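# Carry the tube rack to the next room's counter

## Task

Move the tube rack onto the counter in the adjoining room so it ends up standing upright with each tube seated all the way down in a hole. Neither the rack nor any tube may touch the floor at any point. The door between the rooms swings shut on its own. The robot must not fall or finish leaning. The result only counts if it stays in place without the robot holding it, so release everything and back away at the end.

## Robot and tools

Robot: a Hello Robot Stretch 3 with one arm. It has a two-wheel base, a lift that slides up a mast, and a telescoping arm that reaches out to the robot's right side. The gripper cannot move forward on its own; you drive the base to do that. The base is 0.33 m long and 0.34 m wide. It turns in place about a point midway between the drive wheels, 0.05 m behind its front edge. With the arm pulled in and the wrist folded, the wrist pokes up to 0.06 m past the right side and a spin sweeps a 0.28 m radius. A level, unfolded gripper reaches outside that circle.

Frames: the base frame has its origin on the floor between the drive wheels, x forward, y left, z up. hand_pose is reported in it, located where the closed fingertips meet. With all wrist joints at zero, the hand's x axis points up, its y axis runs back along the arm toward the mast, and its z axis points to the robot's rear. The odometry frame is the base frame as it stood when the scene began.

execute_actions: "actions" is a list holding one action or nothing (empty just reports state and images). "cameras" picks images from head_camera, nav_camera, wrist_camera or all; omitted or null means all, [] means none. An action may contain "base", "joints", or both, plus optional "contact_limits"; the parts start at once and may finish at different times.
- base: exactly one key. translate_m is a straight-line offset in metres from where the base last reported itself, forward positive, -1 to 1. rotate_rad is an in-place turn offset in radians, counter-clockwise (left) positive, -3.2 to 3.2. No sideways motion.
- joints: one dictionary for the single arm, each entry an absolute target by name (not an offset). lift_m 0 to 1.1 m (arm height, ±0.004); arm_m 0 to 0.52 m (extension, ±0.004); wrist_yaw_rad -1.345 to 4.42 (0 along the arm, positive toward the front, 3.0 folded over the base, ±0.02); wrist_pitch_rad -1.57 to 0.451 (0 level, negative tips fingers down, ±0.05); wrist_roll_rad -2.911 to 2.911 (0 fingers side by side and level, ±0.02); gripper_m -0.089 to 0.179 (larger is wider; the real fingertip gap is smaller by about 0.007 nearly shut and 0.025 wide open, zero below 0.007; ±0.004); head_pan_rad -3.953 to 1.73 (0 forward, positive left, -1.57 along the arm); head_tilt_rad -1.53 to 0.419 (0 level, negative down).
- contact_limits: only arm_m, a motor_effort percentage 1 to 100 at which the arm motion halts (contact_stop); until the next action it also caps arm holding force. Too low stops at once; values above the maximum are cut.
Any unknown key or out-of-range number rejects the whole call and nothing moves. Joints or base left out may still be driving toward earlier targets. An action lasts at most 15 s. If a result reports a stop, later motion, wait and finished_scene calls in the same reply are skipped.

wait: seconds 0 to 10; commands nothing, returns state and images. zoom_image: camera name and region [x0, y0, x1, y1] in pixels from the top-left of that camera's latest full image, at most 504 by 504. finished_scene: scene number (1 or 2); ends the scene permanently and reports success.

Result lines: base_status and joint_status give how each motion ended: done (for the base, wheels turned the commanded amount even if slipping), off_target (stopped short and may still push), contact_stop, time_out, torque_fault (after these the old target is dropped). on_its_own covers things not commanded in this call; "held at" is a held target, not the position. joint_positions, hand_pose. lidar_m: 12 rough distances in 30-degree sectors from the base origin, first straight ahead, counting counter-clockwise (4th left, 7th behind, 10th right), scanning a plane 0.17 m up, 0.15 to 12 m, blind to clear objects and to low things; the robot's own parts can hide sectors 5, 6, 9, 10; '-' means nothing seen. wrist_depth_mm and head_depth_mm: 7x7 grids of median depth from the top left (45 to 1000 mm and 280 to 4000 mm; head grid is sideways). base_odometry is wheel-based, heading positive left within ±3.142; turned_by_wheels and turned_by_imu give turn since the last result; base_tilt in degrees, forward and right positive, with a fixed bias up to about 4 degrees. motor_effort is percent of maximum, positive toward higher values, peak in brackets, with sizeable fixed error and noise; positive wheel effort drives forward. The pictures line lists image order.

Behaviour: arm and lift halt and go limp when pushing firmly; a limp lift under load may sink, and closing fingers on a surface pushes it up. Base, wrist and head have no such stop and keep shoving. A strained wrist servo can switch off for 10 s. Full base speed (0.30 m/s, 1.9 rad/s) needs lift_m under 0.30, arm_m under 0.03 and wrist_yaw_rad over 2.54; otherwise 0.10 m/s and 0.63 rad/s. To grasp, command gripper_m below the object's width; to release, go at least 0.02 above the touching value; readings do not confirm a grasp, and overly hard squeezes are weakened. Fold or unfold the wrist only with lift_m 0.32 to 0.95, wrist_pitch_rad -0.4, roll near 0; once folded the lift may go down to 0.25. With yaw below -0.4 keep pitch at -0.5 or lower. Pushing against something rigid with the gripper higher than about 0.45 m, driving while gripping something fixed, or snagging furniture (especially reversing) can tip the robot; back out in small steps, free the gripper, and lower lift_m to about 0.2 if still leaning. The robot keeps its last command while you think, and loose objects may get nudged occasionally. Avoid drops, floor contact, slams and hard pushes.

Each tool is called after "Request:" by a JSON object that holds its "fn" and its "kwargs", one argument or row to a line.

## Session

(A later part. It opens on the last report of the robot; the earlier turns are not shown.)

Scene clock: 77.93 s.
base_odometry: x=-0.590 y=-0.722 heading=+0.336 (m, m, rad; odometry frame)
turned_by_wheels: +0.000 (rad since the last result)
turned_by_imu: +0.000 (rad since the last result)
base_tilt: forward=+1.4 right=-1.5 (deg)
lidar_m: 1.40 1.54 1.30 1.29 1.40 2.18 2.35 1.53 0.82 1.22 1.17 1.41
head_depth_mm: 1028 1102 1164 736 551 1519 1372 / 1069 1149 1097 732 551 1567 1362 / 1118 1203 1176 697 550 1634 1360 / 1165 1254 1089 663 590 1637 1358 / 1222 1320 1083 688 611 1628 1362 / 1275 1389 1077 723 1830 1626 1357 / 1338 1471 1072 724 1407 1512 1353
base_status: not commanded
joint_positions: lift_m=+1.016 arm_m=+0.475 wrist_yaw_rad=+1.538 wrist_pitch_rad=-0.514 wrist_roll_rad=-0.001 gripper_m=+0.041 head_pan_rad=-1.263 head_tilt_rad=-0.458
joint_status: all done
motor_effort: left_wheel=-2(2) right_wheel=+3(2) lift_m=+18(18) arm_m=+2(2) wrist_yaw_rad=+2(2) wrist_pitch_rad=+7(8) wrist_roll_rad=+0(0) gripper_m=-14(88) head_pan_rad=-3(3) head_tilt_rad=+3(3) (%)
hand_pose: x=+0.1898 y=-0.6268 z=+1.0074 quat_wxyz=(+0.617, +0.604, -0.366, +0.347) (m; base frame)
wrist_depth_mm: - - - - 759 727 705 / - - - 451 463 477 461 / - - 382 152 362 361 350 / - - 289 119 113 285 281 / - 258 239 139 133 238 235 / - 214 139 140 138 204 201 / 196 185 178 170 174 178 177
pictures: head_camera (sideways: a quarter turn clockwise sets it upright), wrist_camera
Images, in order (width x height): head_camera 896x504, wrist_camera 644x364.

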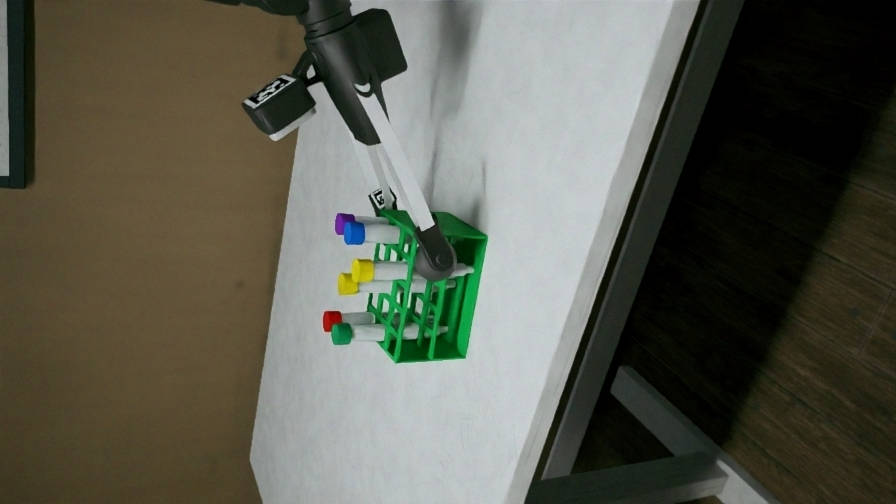

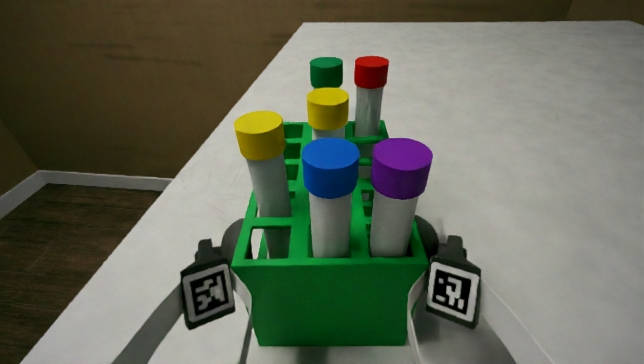

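Request:
{"fn": "execute_actions", "kwargs": {
  "actions": [
    {"joints": {"gripper_m": 0.026}}
  ],
  "cameras": []
}}

Request:
{"fn": "execute_actions", "kwargs": {
  "actions": [
    {"joints": {"lift_m": 1.032}}
  ],
  "cameras": ["head_camera", "wrist_camera"]
}}

Request:
{"fn": "zoom_image", "kwargs": {
  "camera": "head_camera",
  "region": [300, 170, 500, 370]
}}

Scene clock: 78.83 s.
base_odometry: x=-0.590 y=-0.722 heading=+0.336 (m, m, rad; odometry frame)
turned_by_wheels: +0.000 (rad since the last result)
turned_by_imu: +0.000 (rad since the last result)
base_tilt: forward=+1.5 right=-1.7 (deg)
lidar_m: 1.40 1.53 1.30 1.29 1.40 2.18 2.34 1.53 0.82 1.23 1.18 1.42
head_depth_mm: 1029 1102 1163 734 552 1519 1367 / 1069 1151 1097 732 550 1574 1369 / 1116 1205 1175 698 549 1635 1365 / 1164 1265 1086 662 590 1634 1364 / 1215 1320 1083 688 612 1628 1364 / 1281 1396 1079 726 1826 1626 1358 / 1342 1469 1076 723 1411 1509 1355
base_status: not commanded
joint_positions: lift_m=+1.016 arm_m=+0.475 wrist_yaw_rad=+1.538 wrist_pitch_rad=-0.512 wrist_roll_rad=-0.001 gripper_m=+0.027 head_pan_rad=-1.263 head_tilt_rad=-0.458
joint_status: all done
motor_effort: left_wheel=-2(2) right_wheel=+2(2) lift_m=+18(18) arm_m=+2(2) wrist_yaw_rad=+2(1) wrist_pitch_rad=+7(8) wrist_roll_rad=+0(0) gripper_m=-18(74) head_pan_rad=-3(3) head_tilt_rad=+3(2) (%)
hand_pose: x=+0.1901 y=-0.6268 z=+1.0077 quat_wxyz=(+0.617, +0.604, -0.366, +0.347) (m; base frame)
wrist_depth_mm: - - - - 753 733 695 / - - - 471 493 481 472 / - - 378 153 364 359 348 / - - 286 115 115 286 285 / - 259 240 139 135 239 236 / - 214 140 140 138 204 202 / 197 186 179 170 175 178 178
pictures: none
No camera images: the call's "cameras" was empty. Leave "cameras" out to get every camera's image.

Scene clock: 79.70 s.
base_odometry: x=-0.590 y=-0.722 heading=+0.336 (m, m, rad; odometry frame)
turned_by_wheels: +0.000 (rad since the last result)
turned_by_imu: +0.000 (rad since the last result)
base_tilt: forward=+1.5 right=-1.6 (deg)
lidar_m: 1.40 1.53 1.30 1.29 1.40 2.18 2.35 1.53 0.82 1.23 1.18 1.42
head_depth_mm: 1032 1100 1156 733 552 1507 1364 / 1070 1146 1136 734 550 1569 1365 / 1118 1204 1174 705 549 1633 1362 / 1161 1262 1081 664 590 1631 1367 / 1218 1322 1082 672 611 1629 1361 / 1276 1396 1077 724 1835 1621 1356 / 1342 1474 1076 722 1413 1512 1354
base_status: not commanded
joint_positions: lift_m=+1.031 arm_m=+0.475 wrist_yaw_rad=+1.538 wrist_pitch_rad=-0.523 wrist_roll_rad=-0.001 gripper_m=+0.027 head_pan_rad=-1.263 head_tilt_rad=-0.458
joint_status: all done
motor_effort: left_wheel=-2(2) right_wheel=+2(2) lift_m=+51(53) arm_m=+2(2) wrist_yaw_rad=+3(2) wrist_pitch_rad=+12(13) wrist_roll_rad=+0(0) gripper_m=-18(19) head_pan_rad=-3(3) head_tilt_rad=+2(3) (%)
hand_pose: x=+0.1885 y=-0.6267 z=+1.0213 quat_wxyz=(+0.619, +0.606, -0.363, +0.344) (m; base frame)
wrist_depth_mm: - - - - 776 732 719 / - - - 497 509 508 494 / - - 444 156 380 377 373 / - - 306 125 123 305 300 / - - 257 148 136 255 252 / - 227 140 140 139 221 216 / - 200 190 166 184 191 189
pictures: head_camera (sideways: a quarter turn clockwise sets it upright), wrist_camera
Images, in order (width x height): head_camera 896x504, wrist_camera 644x364.

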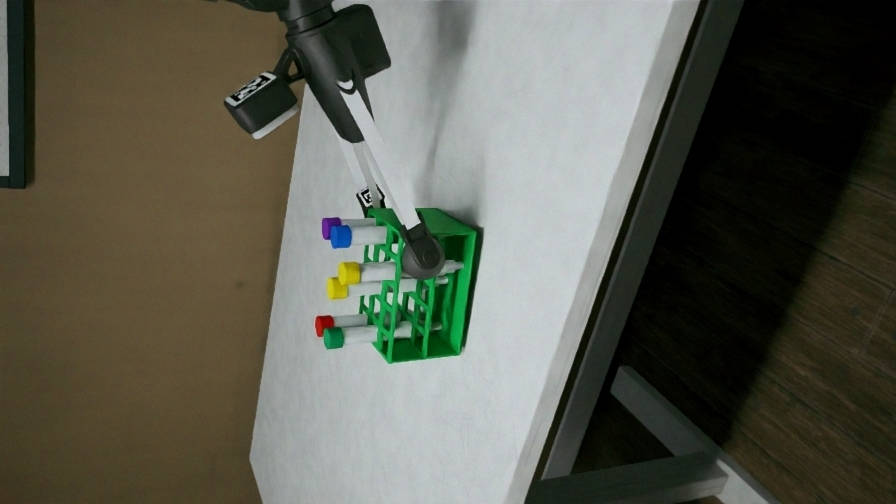

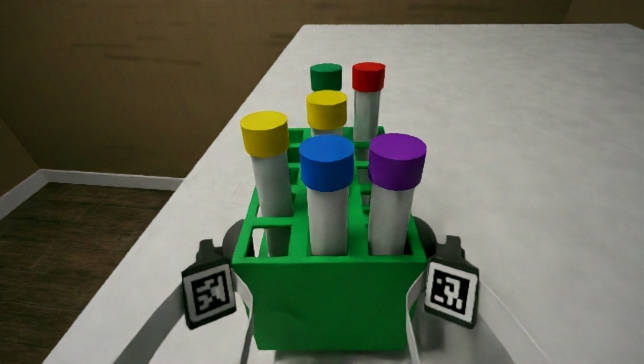

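Region (300, 170, 500, 370) of head_camera's 896x504 image, scaled by 2.520, with more detail than that image has.

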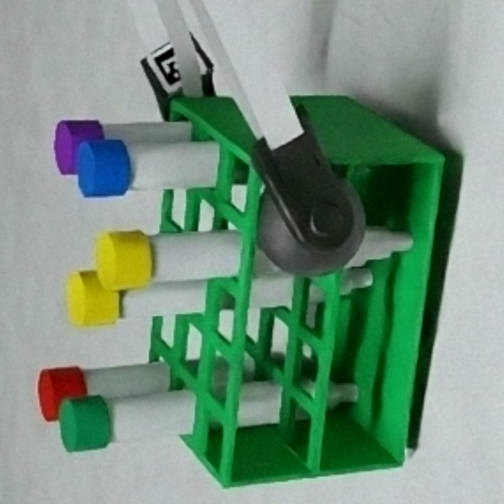

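Request:
{"fn": "execute_actions", "kwargs": {
  "actions": [
    {"joints": {"lift_m": 1.05}}
  ],
  "cameras": ["head_camera", "wrist_camera"]
}}

Request:
{"fn": "zoom_image", "kwargs": {
  "camera": "head_camera",
  "region": [285, 170, 485, 370]
}}

Scene clock: 80.77 s.
base_odometry: x=-0.590 y=-0.722 heading=+0.336 (m, m, rad; odometry frame)
turned_by_wheels: +0.000 (rad since the last result)
turned_by_imu: +0.000 (rad since the last result)
base_tilt: forward=+1.5 right=-1.8 (deg)
lidar_m: 1.40 1.53 1.30 1.29 1.39 2.18 2.35 1.53 0.81 1.23 1.17 1.42
head_depth_mm: 1028 1103 - 736 552 1512 1364 / 1069 1141 1179 730 550 1565 1364 / 1117 1206 1178 730 549 1638 1361 / 1163 1261 667 666 590 1629 1367 / 1221 1322 949 670 613 1633 1361 / 1279 1392 1076 725 1837 1624 1358 / 1336 1471 1074 723 1405 1504 1351
base_status: not commanded
joint_positions: lift_m=+1.049 arm_m=+0.475 wrist_yaw_rad=+1.538 wrist_pitch_rad=-0.523 wrist_roll_rad=-0.001 gripper_m=+0.027 head_pan_rad=-1.263 head_tilt_rad=-0.458
joint_status: all done
motor_effort: left_wheel=-2(2) right_wheel=+2(3) lift_m=+50(52) arm_m=+2(2) wrist_yaw_rad=+3(2) wrist_pitch_rad=+13(13) wrist_roll_rad=+0(0) gripper_m=-18(18) head_pan_rad=-3(3) head_tilt_rad=+3(2) (%)
hand_pose: x=+0.1884 y=-0.6267 z=+1.0392 quat_wxyz=(+0.619, +0.606, -0.363, +0.344) (m; base frame)
wrist_depth_mm: - - - - - - 783 / - - - 551 560 549 536 / - - - 155 417 415 404 / - - 336 124 122 328 325 / - - 281 149 136 275 272 / - 257 140 139 139 241 236 / - 217 210 166 199 208 206
pictures: head_camera (sideways: a quarter turn clockwise sets it upright), wrist_camera
Images, in order (width x height): head_camera 896x504, wrist_camera 644x364.

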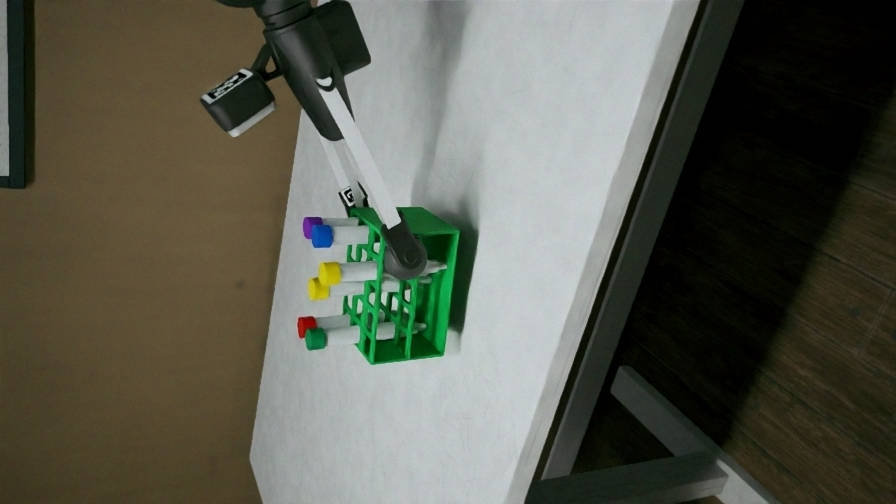

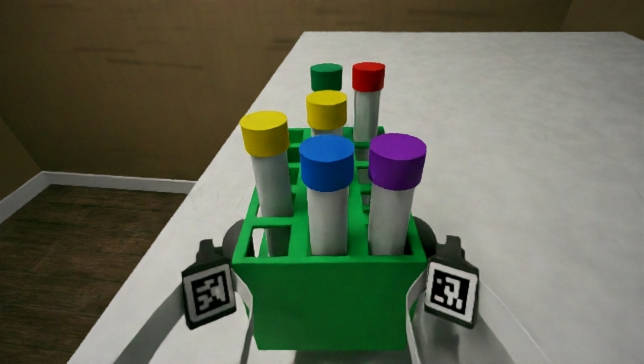

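Region (285, 170, 485, 370) of head_camera's 896x504 image, scaled by 2.520, with more detail than that image has.

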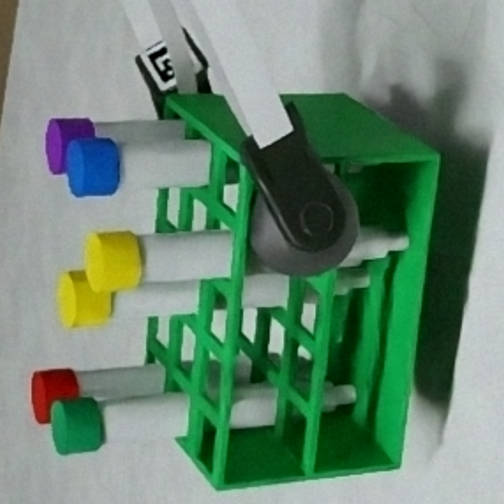

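Request:
{"fn": "execute_actions", "kwargs": {
  "actions": [
    {"joints": {"wrist_yaw_rad": -0.6, "arm_m": 0.40, "lift_m": 1.06, "head_pan_rad": -1.75, "head_tilt_rad": -0.4}}
  ],
  "cameras": ["head_camera", "wrist_camera"]
}}

Scene clock: 84.37 s.
base_odometry: x=-0.590 y=-0.722 heading=+0.336 (m, m, rad; odometry frame)
turned_by_wheels: +0.000 (rad since the last result)
turned_by_imu: -0.001 (rad since the last result)
base_tilt: forward=+1.4 right=-1.6 (deg)
lidar_m: 1.41 1.54 1.30 1.29 1.39 2.18 2.35 1.53 0.82 1.23 1.18 1.41
head_depth_mm: 1053 1113 - 754 592 980 1349 / 1053 1103 1107 813 592 1531 1345 / 1049 - 1071 801 590 1557 1414 / 1027 1140 730 730 589 1564 1408 / 1025 - - 806 587 1564 1407 / 1019 1111 1171 805 587 1569 1413 / 1020 1116 1180 802 585 1562 1405
base_status: not commanded
joint_positions: lift_m=+1.059 arm_m=+0.400 wrist_yaw_rad=-0.597 wrist_pitch_rad=-0.524 wrist_roll_rad=-0.001 gripper_m=+0.027 head_pan_rad=-1.743 head_tilt_rad=-0.409
joint_status: all done
motor_effort: left_wheel=-2(2) right_wheel=+2(2) lift_m=+51(51) arm_m=-4(5) wrist_yaw_rad=-3(3) wrist_pitch_rad=+13(13) wrist_roll_rad=+0(0) gripper_m=-18(19) head_pan_rad=-3(24) head_tilt_rad=+2(9) (%)
hand_pose: x=-0.1395 y=-0.7188 z=+1.0491 quat_wxyz=(+0.599, -0.025, -0.706, -0.376) (m; base frame)
wrist_depth_mm: 441 476 533 593 664 780 924 / 472 521 577 560 586 909 - / 472 469 437 157 438 432 - / 371 370 351 124 122 350 348 / 309 302 292 144 136 291 289 / 263 259 140 139 139 256 248 / 228 226 217 166 210 219 217
pictures: head_camera (sideways: a quarter turn clockwise sets it upright), wrist_camera
Images, in order (width x height): head_camera 896x504, wrist_camera 644x364.

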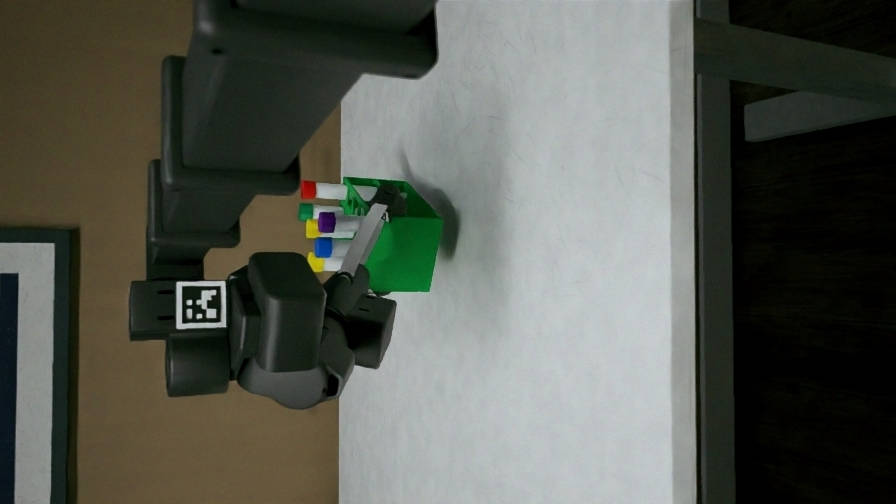

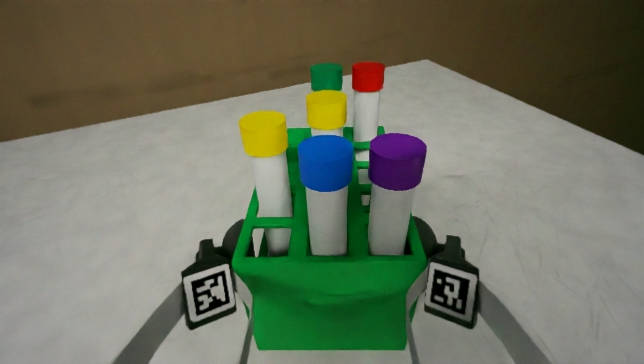

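Request:
{"fn": "execute_actions", "kwargs": {
  "actions": [
    {"joints": {"wrist_yaw_rad": -1.3, "arm_m": 0.36, "head_pan_rad": -1.85}}
  ],
  "cameras": ["head_camera", "wrist_camera"]
}}

Scene clock: 85.87 s.
base_odometry: x=-0.590 y=-0.722 heading=+0.336 (m, m, rad; odometry frame)
turned_by_wheels: +0.000 (rad since the last result)
turned_by_imu: +0.000 (rad since the last result)
base_tilt: forward=+1.5 right=-1.6 (deg)
lidar_m: 1.40 1.53 1.30 1.29 1.40 2.18 2.35 1.54 0.81 1.23 1.17 1.42
head_depth_mm: 1093 1160 - 721 592 1625 1421 / 1078 1140 - 683 592 1050 1199 / 1066 1119 822 602 589 1569 1405 / 1052 - 1192 730 588 1568 1416 / 1038 1093 - 765 587 1567 1410 / 1012 - - 765 587 1562 1406 / 1000 1077 - 802 585 508 1408
base_status: not commanded
joint_positions: lift_m=+1.059 arm_m=+0.360 wrist_yaw_rad=-1.297 wrist_pitch_rad=-0.524 wrist_roll_rad=-0.001 gripper_m=+0.027 head_pan_rad=-1.843 head_tilt_rad=-0.409
joint_status: all done
motor_effort: left_wheel=-2(2) right_wheel=+2(2) lift_m=+51(51) arm_m=-4(3) wrist_yaw_rad=-4(5) wrist_pitch_rad=+13(13) wrist_roll_rad=+0(0) gripper_m=-18(17) head_pan_rad=-3(13) head_tilt_rad=+2(3) (%)
hand_pose: x=-0.2235 y=-0.5619 z=+1.0491 quat_wxyz=(+0.434, -0.266, -0.655, -0.559) (m; base frame)
wrist_depth_mm: 542 674 922 - - - - / 560 639 945 - - - - / 473 467 441 157 442 - - / 376 367 355 125 122 348 - / 312 303 296 144 136 291 - / 266 263 140 140 139 253 264 / 228 227 219 167 210 220 224
pictures: head_camera (sideways: a quarter turn clockwise sets it upright), wrist_camera
Images, in order (width x height): head_camera 896x504, wrist_camera 644x364.

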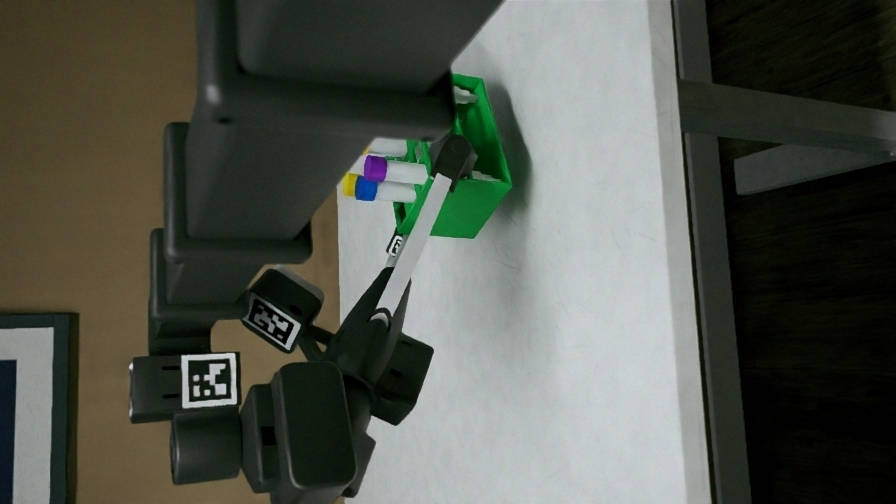

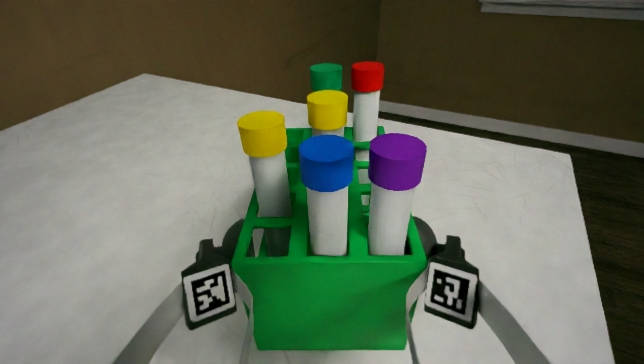

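Request:
{"fn": "execute_actions", "kwargs": {
  "actions": [
    {"base": {"rotate_rad": 2.21}, "joints": {"arm_m": 0.04, "head_pan_rad": -1.9, "head_tilt_rad": -0.9}, "contact_limits": {"arm_m": 15}}
  ]
}}

Scene clock: 90.67 s.
base_odometry: x=-0.590 y=-0.722 heading=+2.546 (m, m, rad; odometry frame)
turned_by_wheels: +2.210 (rad since the last result)
turned_by_imu: +2.203 (rad since the last result)
base_tilt: forward=+1.5 right=-1.7 (deg)
lidar_m: 1.58 2.36 2.35 1.43 1.23 1.22 1.18 1.40 1.41 1.50 1.29 1.29
head_depth_mm: - 1446 338 1550 1417 1270 1145 / - 1566 - 1613 1414 1260 1159 / - - - 1601 1416 1268 1177 / 1458 - - 1573 1414 1263 1165 / - - - 1542 1407 1264 1155 / - - - - 1408 1256 1133 / - - - - 1402 1253 1135
base_status: done
joint_positions: lift_m=+1.059 arm_m=+0.040 wrist_yaw_rad=-1.298 wrist_pitch_rad=-0.524 wrist_roll_rad=-0.001 gripper_m=+0.027 head_pan_rad=-1.893 head_tilt_rad=-0.889
joint_status: all done
motor_effort: left_wheel=-3(10) right_wheel=+3(6) lift_m=+51(51) arm_m=-4(5) wrist_yaw_rad=-3(3) wrist_pitch_rad=+13(13) wrist_roll_rad=+0(0) gripper_m=-18(17) head_pan_rad=-3(10) head_tilt_rad=-4(25) (%)
contact_limits: arm_m 15 (drawing in: default 17, maximum 28; extending or still: default 22, maximum 36)
hand_pose: x=-0.2235 y=-0.2418 z=+1.0491 quat_wxyz=(+0.434, -0.266, -0.654, -0.559) (m; base frame)
wrist_depth_mm: 857 953 - - 909 883 831 / 885 - - - 706 585 578 / 978 - - 156 - - 451 / - - - 123 124 - - / - - - 145 136 - - / - - 140 140 139 - - / - - - 167 - - -
pictures: head_camera (sideways: a quarter turn clockwise sets it upright), nav_camera (sideways: a quarter turn counterclockwise sets it upright), wrist_camera
Images, in order (width x height): head_camera 896x504, nav_camera 672x504, wrist_camera 644x364.

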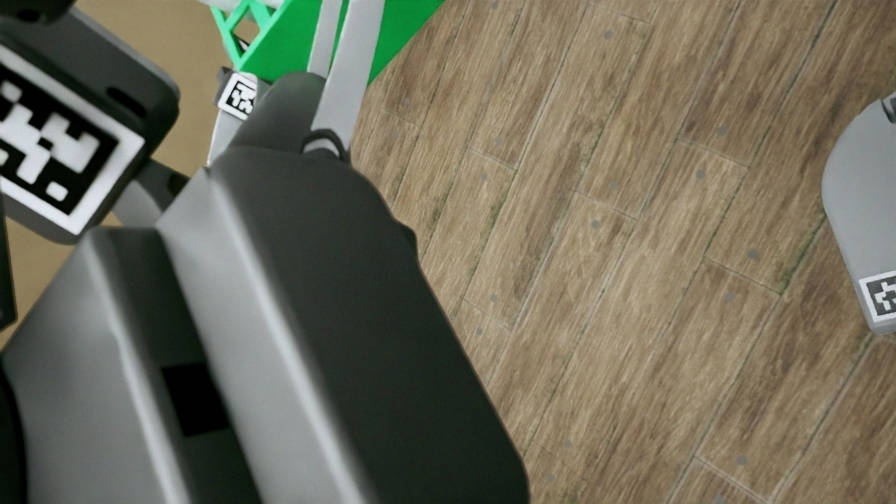

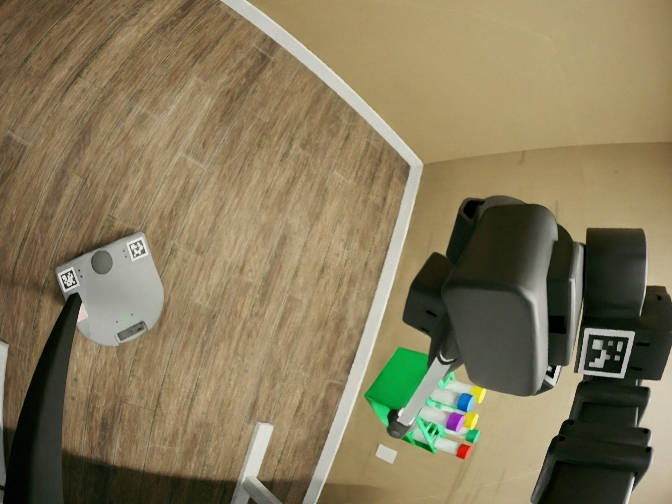

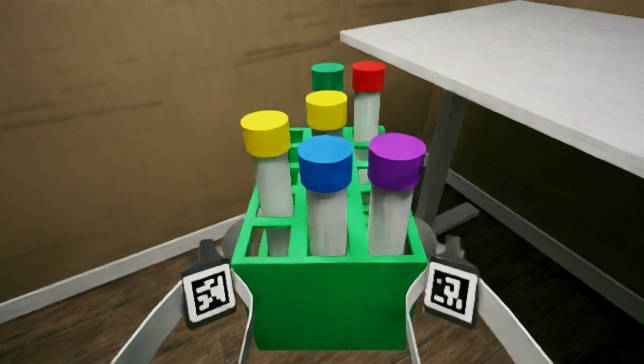

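Request:
{"fn": "execute_actions", "kwargs": {
  "actions": [
    {"base": {"translate_m": 1.0}, "joints": {"lift_m": 0.40, "head_pan_rad": -0.5, "head_tilt_rad": -0.75}}
  ]
}}

Scene clock: 102.40 s.
base_odometry: x=-1.418 y=-0.161 heading=+2.546 (m, m, rad; odometry frame)
turned_by_wheels: +0.000 (rad since the last result)
turned_by_imu: -0.002 (rad since the last result)
base_tilt: forward=+1.4 right=-1.7 (deg)
lidar_m: 0.77 1.16 1.66 1.91 1.93 1.50 2.16 2.10 1.19 0.68 0.58 0.67
head_depth_mm: 547 615 695 761 852 1066 1183 / 562 631 726 853 998 1196 1181 / 576 653 753 885 1078 1287 1179 / 591 671 778 922 1132 1308 1178 / 607 691 804 961 1190 1332 1176 / 624 713 834 1005 1261 1326 1178 / 642 736 867 1051 1336 1329 1168
base_status: done
joint_positions: lift_m=+0.401 arm_m=+0.040 wrist_yaw_rad=-1.298 wrist_pitch_rad=-0.524 wrist_roll_rad=-0.001 gripper_m=+0.027 head_pan_rad=-0.507 head_tilt_rad=-0.754
joint_status: all done
motor_effort: left_wheel=-3(6) right_wheel=+2(7) lift_m=+19(44) arm_m=-4(4) wrist_yaw_rad=-4(3) wrist_pitch_rad=+13(13) wrist_roll_rad=+0(0) gripper_m=-18(18) head_pan_rad=+2(38) head_tilt_rad=+1(12) (%)
hand_pose: x=-0.2235 y=-0.2418 z=+0.3902 quat_wxyz=(+0.434, -0.266, -0.655, -0.559) (m; base frame)
wrist_depth_mm: - - - - - - - / - - - - - - - / - - - 156 - - 999 / 834 845 796 123 122 792 791 / 708 704 663 148 136 662 650 / 609 600 141 140 139 578 567 / 518 519 497 167 476 499 494
pictures: head_camera (sideways: a quarter turn clockwise sets it upright), nav_camera (sideways: a quarter turn counterclockwise sets it upright), wrist_camera
Images, in order (width x height): head_camera 896x504, nav_camera 672x504, wrist_camera 644x364.

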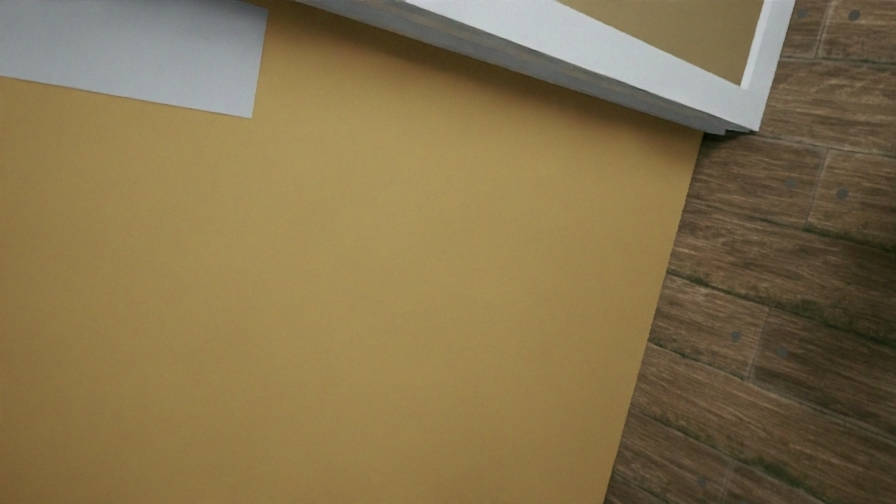

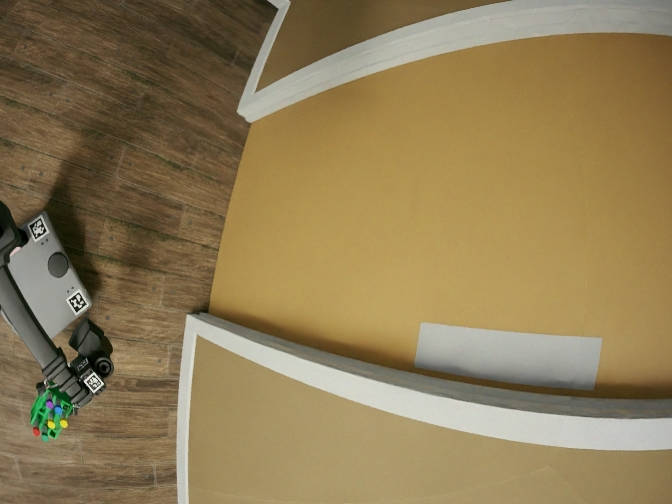

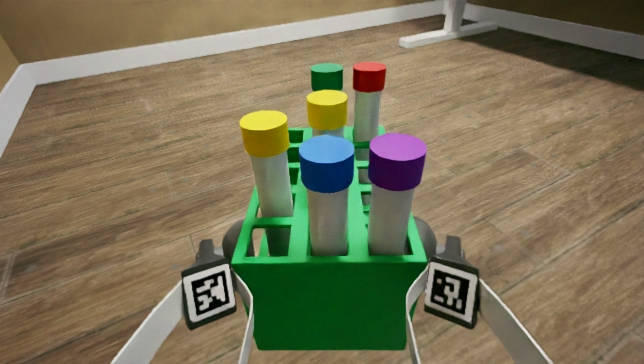

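Request:
{"fn": "execute_actions", "kwargs": {
  "actions": [
    {"base": {"translate_m": 0.423}, "joints": {"arm_m": 0.005, "head_pan_rad": -1.57, "head_tilt_rad": -1.4}, "contact_limits": {"arm_m": 12}}
  ],
  "cameras": ["head_camera", "nav_camera"]
}}

Scene clock: 108.20 s.
base_odometry: x=-1.768 y=+0.076 heading=+2.546 (m, m, rad; odometry frame)
turned_by_wheels: +0.000 (rad since the last result)
turned_by_imu: -0.001 (rad since the last result)
base_tilt: forward=+1.4 right=-1.7 (deg)
lidar_m: 0.42 0.61 1.36 1.58 2.23 1.87 2.57 2.39 0.59 0.43 0.37 0.37
head_depth_mm: 1025 1350 1320 1281 1263 - 1194 / 809 1275 1324 1273 - - 1196 / 658 951 1312 - - - - / 696 946 1306 - - 1214 1188 / 639 837 1217 1277 1247 1217 1190 / 565 714 975 1269 1249 1221 1186 / 506 623 810 1166 1246 1215 1182
base_status: done
joint_positions: lift_m=+0.401 arm_m=+0.005 wrist_yaw_rad=-1.298 wrist_pitch_rad=-0.524 wrist_roll_rad=-0.001 gripper_m=+0.027 head_pan_rad=-1.563 head_tilt_rad=-1.383
joint_status: all done
motor_effort: left_wheel=-3(4) right_wheel=+2(6) lift_m=+18(19) arm_m=-4(4) wrist_yaw_rad=-4(3) wrist_pitch_rad=+13(13) wrist_roll_rad=+0(0) gripper_m=-18(18) head_pan_rad=-3(36) head_tilt_rad=-7(28) (%)
contact_limits: arm_m 12 (drawing in: default 17, maximum 28; extending or still: default 22, maximum 36)
hand_pose: x=-0.2235 y=-0.2068 z=+0.3902 quat_wxyz=(+0.434, -0.266, -0.655, -0.559) (m; base frame)
wrist_depth_mm: 948 - - - - - - / 808 - - - - - - / 709 - - 156 - - 989 / 599 835 809 124 122 805 794 / 535 706 674 149 135 688 677 / 477 590 141 140 139 587 566 / 421 517 499 168 480 500 501
pictures: head_camera (sideways: a quarter turn clockwise sets it upright), nav_camera (sideways: a quarter turn counterclockwise sets it upright)
Images, in order (width x height): head_camera 896x504, nav_camera 672x504.

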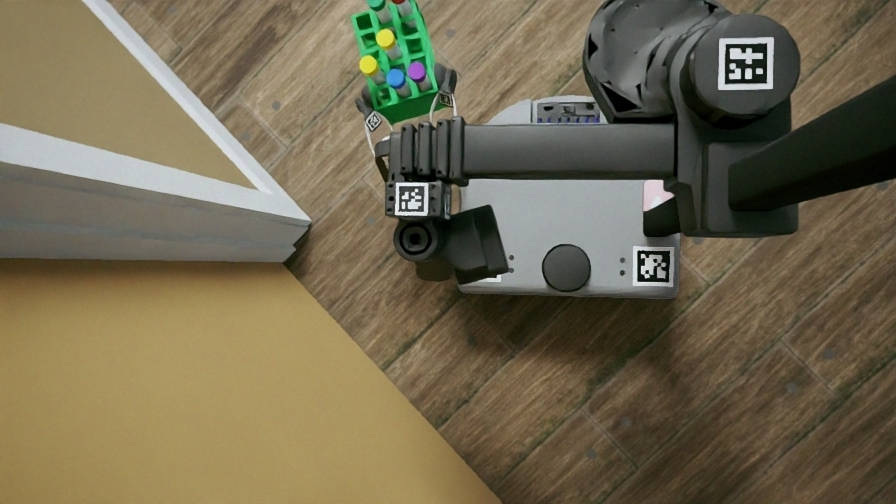

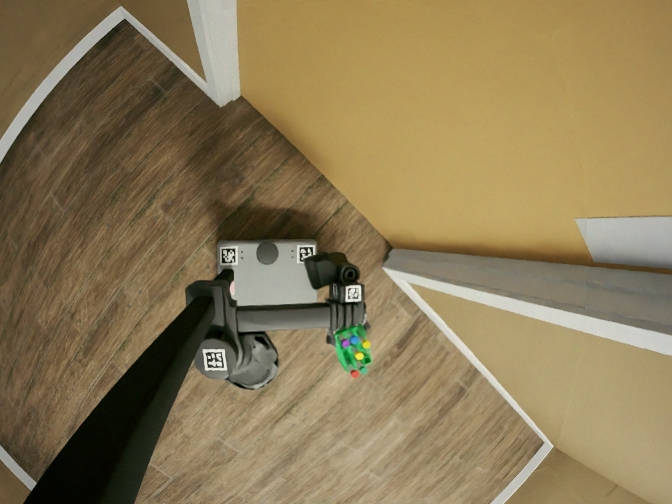

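Request:
{"fn": "execute_actions", "kwargs": {
  "actions": [
    {"base": {"translate_m": 0.075}, "joints": {"lift_m": 0.33}}
  ],
  "cameras": []
}}

Request:
{"fn": "execute_actions", "kwargs": {
  "actions": [
    {"base": {"rotate_rad": -0.945}}
  ],
  "cameras": ["head_camera", "nav_camera"]
}}

Scene clock: 111.23 s.
base_odometry: x=-1.830 y=+0.119 heading=+2.546 (m, m, rad; odometry frame)
turned_by_wheels: +0.000 (rad since the last result)
turned_by_imu: -0.001 (rad since the last result)
base_tilt: forward=+1.5 right=-1.7 (deg)
lidar_m: 0.36 0.54 1.31 1.51 2.29 1.95 2.64 2.45 0.49 0.37 0.32 0.32
head_depth_mm: 825 1346 1322 1283 1261 1218 1199 / 665 1039 1323 1276 - - 1209 / 697 934 1307 - - - 1191 / 623 856 1302 1294 - 1213 1191 / 542 710 1028 1278 1250 1217 1183 / 479 605 825 1262 1244 1215 1186 / 429 528 689 986 1239 1208 1183
base_status: done
joint_positions: lift_m=+0.331 arm_m=+0.005 wrist_yaw_rad=-1.298 wrist_pitch_rad=-0.524 wrist_roll_rad=-0.001 gripper_m=+0.027 head_pan_rad=-1.563 head_tilt_rad=-1.383
joint_status: all done
motor_effort: left_wheel=-3(4) right_wheel=+3(7) lift_m=+19(18) arm_m=-4(3) wrist_yaw_rad=-3(3) wrist_pitch_rad=+13(13) wrist_roll_rad=+0(0) gripper_m=-18(18) head_pan_rad=-3(3) head_tilt_rad=-6(6) (%)
hand_pose: x=-0.2234 y=-0.2068 z=+0.3202 quat_wxyz=(+0.434, -0.266, -0.655, -0.559) (m; base frame)
wrist_depth_mm: 784 - - - - - - / 646 - - - - - - / 546 936 850 154 863 864 846 / 479 727 726 124 122 694 678 / 424 602 579 148 136 565 570 / 381 512 141 140 139 507 486 / 322 439 443 167 424 434 432
pictures: none
No camera images: the call's "cameras" was empty. Leave "cameras" out to get every camera's image.

Scene clock: 113.70 s.
base_odometry: x=-1.830 y=+0.119 heading=+1.601 (m, m, rad; odometry frame)
turned_by_wheels: -0.945 (rad since the last result)
turned_by_imu: -0.943 (rad since the last result)
base_tilt: forward=+1.5 right=-1.7 (deg)
lidar_m: 0.31 0.32 0.39 0.55 1.32 1.63 2.28 1.94 2.66 2.41 0.49 0.35
head_depth_mm: 1399 1362 1319 1277 1265 1224 1196 / 1399 1361 1319 1277 - - 1199 / 1396 1356 1314 - - - 1189 / 1392 1355 1312 1291 - 1214 1189 / 1392 1352 1312 1283 1248 1216 1189 / 1381 1342 1308 1282 1245 1220 1185 / 1265 1113 1136 1212 1105 1020 946
base_status: done
joint_positions: lift_m=+0.331 arm_m=+0.005 wrist_yaw_rad=-1.298 wrist_pitch_rad=-0.524 wrist_roll_rad=-0.001 gripper_m=+0.027 head_pan_rad=-1.563 head_tilt_rad=-1.383
joint_status: not commanded
motor_effort: left_wheel=+3(10) right_wheel=-2(5) lift_m=+19(19) arm_m=-4(4) wrist_yaw_rad=-3(2) wrist_pitch_rad=+13(13) wrist_roll_rad=+0(0) gripper_m=-18(18) head_pan_rad=-3(3) head_tilt_rad=-6(6) (%)
hand_pose: x=-0.2234 y=-0.2068 z=+0.3202 quat_wxyz=(+0.434, -0.266, -0.655, -0.559) (m; base frame)
wrist_depth_mm: - - - - - - - / - - - - - - - / 948 948 882 157 868 870 840 / 733 745 691 122 124 697 685 / 615 619 587 144 136 575 577 / 525 518 140 140 139 510 493 / 452 451 433 167 413 432 433
pictures: head_camera (sideways: a quarter turn clockwise sets it upright), nav_camera (sideways: a quarter turn counterclockwise sets it upright)
Images, in order (width x height): head_camera 896x504, nav_camera 672x504.

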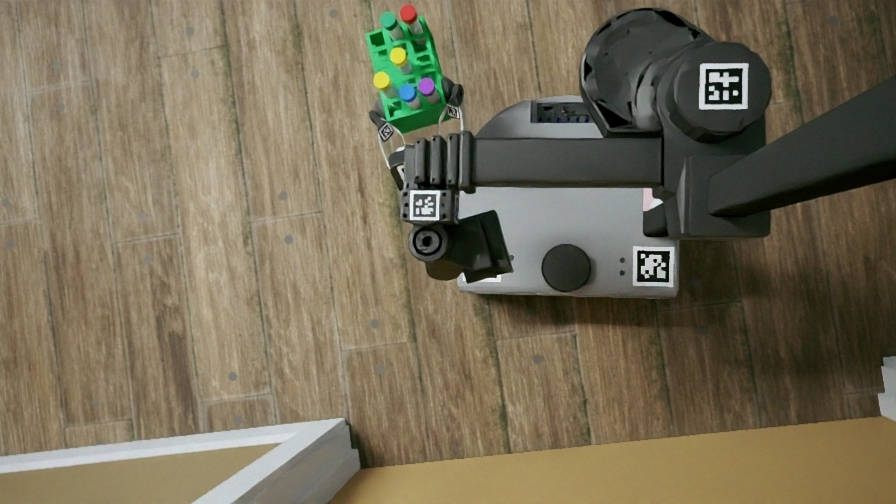

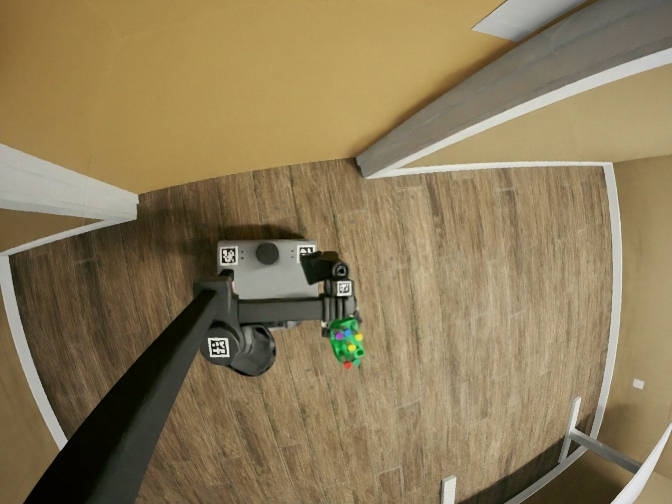

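Request:
{"fn": "execute_actions", "kwargs": {
  "actions": []
}}

Scene clock: 114.70 s.
base_odometry: x=-1.830 y=+0.119 heading=+1.601 (m, m, rad; odometry frame)
turned_by_wheels: +0.000 (rad since the last result)
turned_by_imu: +0.000 (rad since the last result)
base_tilt: forward=+1.6 right=-1.6 (deg)
lidar_m: 0.32 0.32 0.39 0.54 1.32 1.62 2.28 1.94 2.66 2.41 0.49 0.35
head_depth_mm: 1407 1362 1319 1277 1260 1226 1195 / 1391 1356 1326 1275 - - 1203 / 1398 1356 1313 - - - 1187 / 1386 1358 1315 1293 - 1212 1192 / 1389 1347 1314 1280 1247 1212 1185 / 1384 1348 1312 1273 1249 1214 1186 / 1255 1116 1136 1210 1104 1019 945
base_status: done
joint_positions: lift_m=+0.331 arm_m=+0.005 wrist_yaw_rad=-1.298 wrist_pitch_rad=-0.524 wrist_roll_rad=-0.001 gripper_m=+0.027 head_pan_rad=-1.563 head_tilt_rad=-1.383
joint_status: not commanded
motor_effort: left_wheel=+5(10) right_wheel=-2(5) lift_m=+19(19) arm_m=-3(4) wrist_yaw_rad=-2(2) wrist_pitch_rad=+13(13) wrist_roll_rad=+0(0) gripper_m=-18(18) head_pan_rad=-3(3) head_tilt_rad=-6(6) (%)
hand_pose: x=-0.2234 y=-0.2068 z=+0.3202 quat_wxyz=(+0.434, -0.266, -0.655, -0.559) (m; base frame)
wrist_depth_mm: - - - - - - - / - - - - - - - / 976 929 878 156 890 877 821 / 739 751 707 123 124 692 677 / 618 599 584 145 135 566 572 / 531 524 139 139 140 495 494 / 456 455 435 167 420 435 433
pictures: head_camera (sideways: a quarter turn clockwise sets it upright), nav_camera (sideways: a quarter turn counterclockwise sets it upright), wrist_camera
Images, in order (width x height): head_camera 896x504, nav_camera 672x504, wrist_camera 644x364.

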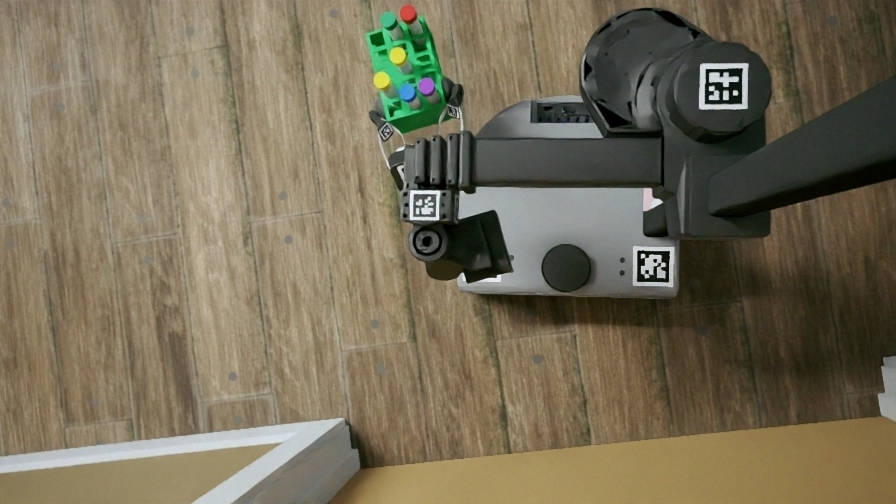

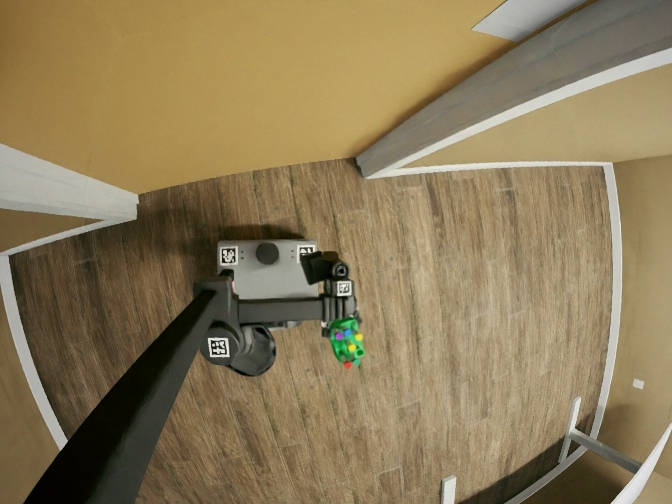

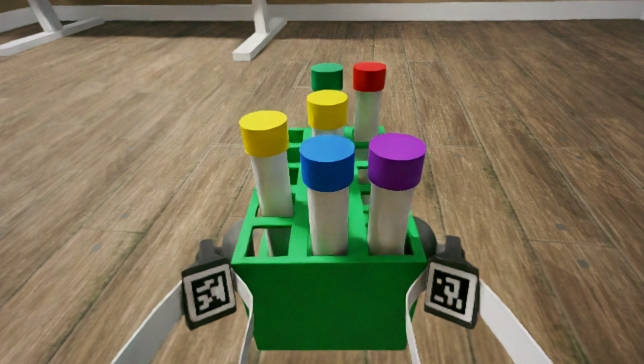

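Request:
{"fn": "execute_actions", "kwargs": {
  "actions": [
    {"base": {"translate_m": 0.22}}
  ],
  "cameras": ["head_camera", "nav_camera"]
}}

Scene clock: 118.30 s.
base_odometry: x=-1.837 y=+0.338 heading=+1.601 (m, m, rad; odometry frame)
turned_by_wheels: +0.000 (rad since the last result)
turned_by_imu: +0.000 (rad since the last result)
base_tilt: forward=+1.6 right=-1.7 (deg)
lidar_m: - - 0.15 0.25 1.36 1.67 2.50 2.13 2.65 0.39 0.17 0.15
head_depth_mm: 1398 1366 1329 1280 1261 1220 1198 / 1397 1362 1322 1279 - - 1200 / 1400 1351 1317 - - - 1182 / 1384 1355 1317 1296 - 1215 1192 / 1378 863 1169 1277 1077 901 763 / 521 674 745 631 548 485 434 / 478 479 429 389 356 328 314
base_status: done
joint_positions: lift_m=+0.331 arm_m=+0.005 wrist_yaw_rad=-1.298 wrist_pitch_rad=-0.524 wrist_roll_rad=-0.001 gripper_m=+0.027 head_pan_rad=-1.563 head_tilt_rad=-1.383
joint_status: not commanded
motor_effort: left_wheel=+3(12) right_wheel=-2(3) lift_m=+19(19) arm_m=-4(3) wrist_yaw_rad=-2(3) wrist_pitch_rad=+13(13) wrist_roll_rad=+0(0) gripper_m=-18(18) head_pan_rad=-3(3) head_tilt_rad=-5(4) (%)
hand_pose: x=-0.2234 y=-0.2068 z=+0.3202 quat_wxyz=(+0.434, -0.266, -0.655, -0.559) (m; base frame)
wrist_depth_mm: - - - - - - - / - - - - - - - / 926 927 859 153 874 865 849 / 752 731 687 123 124 676 679 / 613 611 589 144 136 583 571 / 530 516 141 140 139 504 496 / 457 453 434 167 414 434 431
pictures: head_camera (sideways: a quarter turn clockwise sets it upright), nav_camera (sideways: a quarter turn counterclockwise sets it upright)
Images, in order (width x height): head_camera 896x504, nav_camera 672x504.

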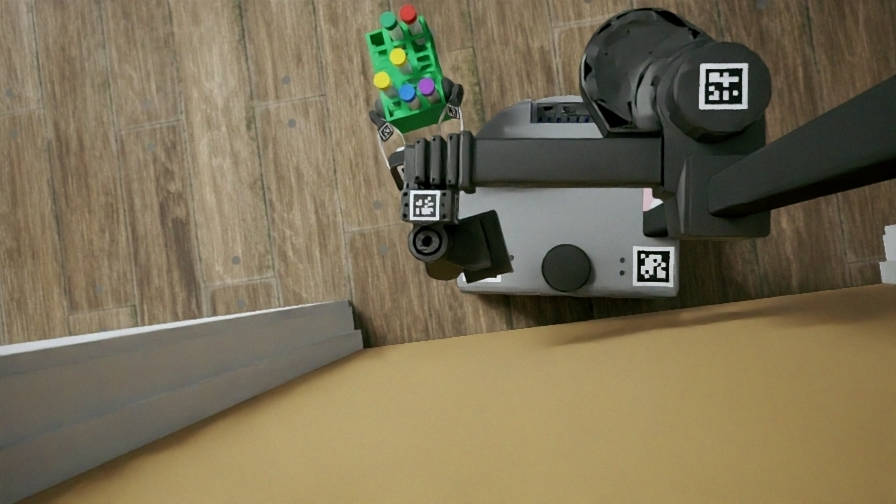

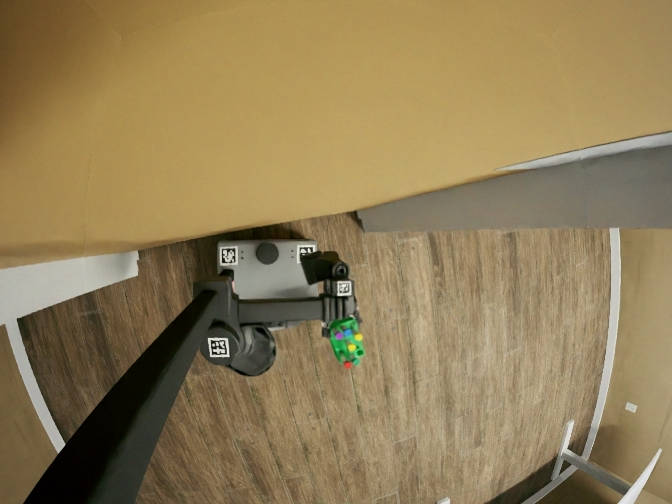

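Request:
{"fn": "execute_actions", "kwargs": {
  "actions": [
    {"base": {"translate_m": 0.15}}
  ],
  "cameras": ["head_camera", "nav_camera"]
}}

Scene clock: 121.43 s.
base_odometry: x=-1.841 y=+0.488 heading=+1.601 (m, m, rad; odometry frame)
turned_by_wheels: +0.000 (rad since the last result)
turned_by_imu: +0.035 (rad since the last result)
base_tilt: forward=+1.4 right=-1.7 (deg)
lidar_m: - - 0.15 0.18 0.54 1.73 2.64 2.26 2.59 0.37 0.32 0.15
head_depth_mm: 1393 1359 1327 1278 1263 1222 1200 / 1387 1352 1318 1277 - - 1202 / 525 797 1308 - - - 1192 / 502 697 1099 1292 - 1212 920 / 576 1333 1308 1275 1233 768 540 / 1384 1344 1311 1061 667 485 383 / 1380 1343 926 587 441 354 303
base_status: done
joint_positions: lift_m=+0.331 arm_m=+0.005 wrist_yaw_rad=-1.299 wrist_pitch_rad=-0.524 wrist_roll_rad=-0.001 gripper_m=+0.027 head_pan_rad=-1.564 head_tilt_rad=-1.385
joint_status: not commanded
on_its_own: left_wheel is at rest, and its effort (+20) is outside its rest range (-18 to +18)
motor_effort: left_wheel=+20(64) right_wheel=+1(19) lift_m=+19(19) arm_m=-4(4) wrist_yaw_rad=-2(2) wrist_pitch_rad=+13(13) wrist_roll_rad=+0(0) gripper_m=-18(19) head_pan_rad=-3(27) head_tilt_rad=-6(10) (%)
hand_pose: x=-0.2235 y=-0.2065 z=+0.3201 quat_wxyz=(+0.433, -0.266, -0.654, -0.559) (m; base frame)
wrist_depth_mm: - - - - - - - / - - - - - - - / 919 927 876 154 867 851 848 / 744 738 682 123 123 698 681 / 617 611 585 144 135 576 568 / 518 525 141 140 139 502 506 / 451 448 427 167 414 434 431
pictures: head_camera (sideways: a quarter turn clockwise sets it upright), nav_camera (sideways: a quarter turn counterclockwise sets it upright)
Images, in order (width x height): head_camera 896x504, nav_camera 672x504.

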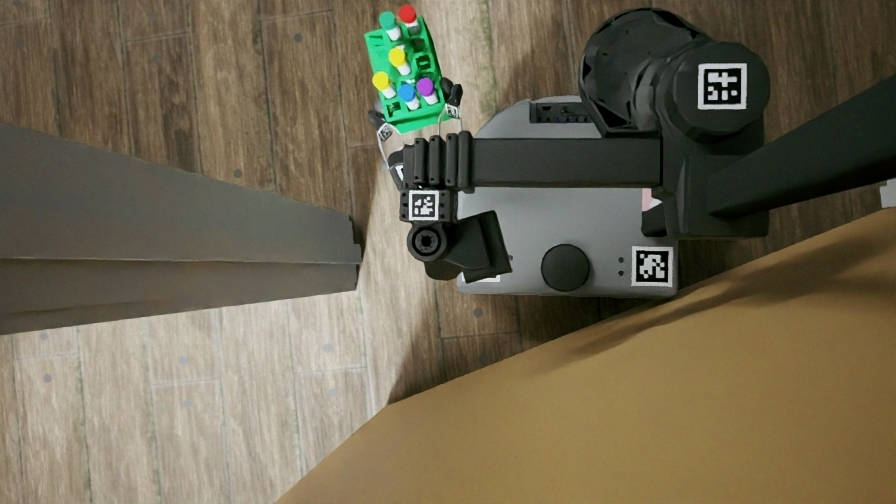

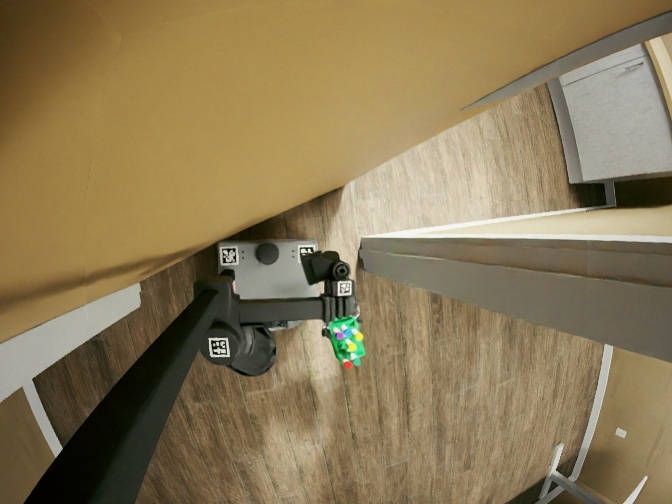

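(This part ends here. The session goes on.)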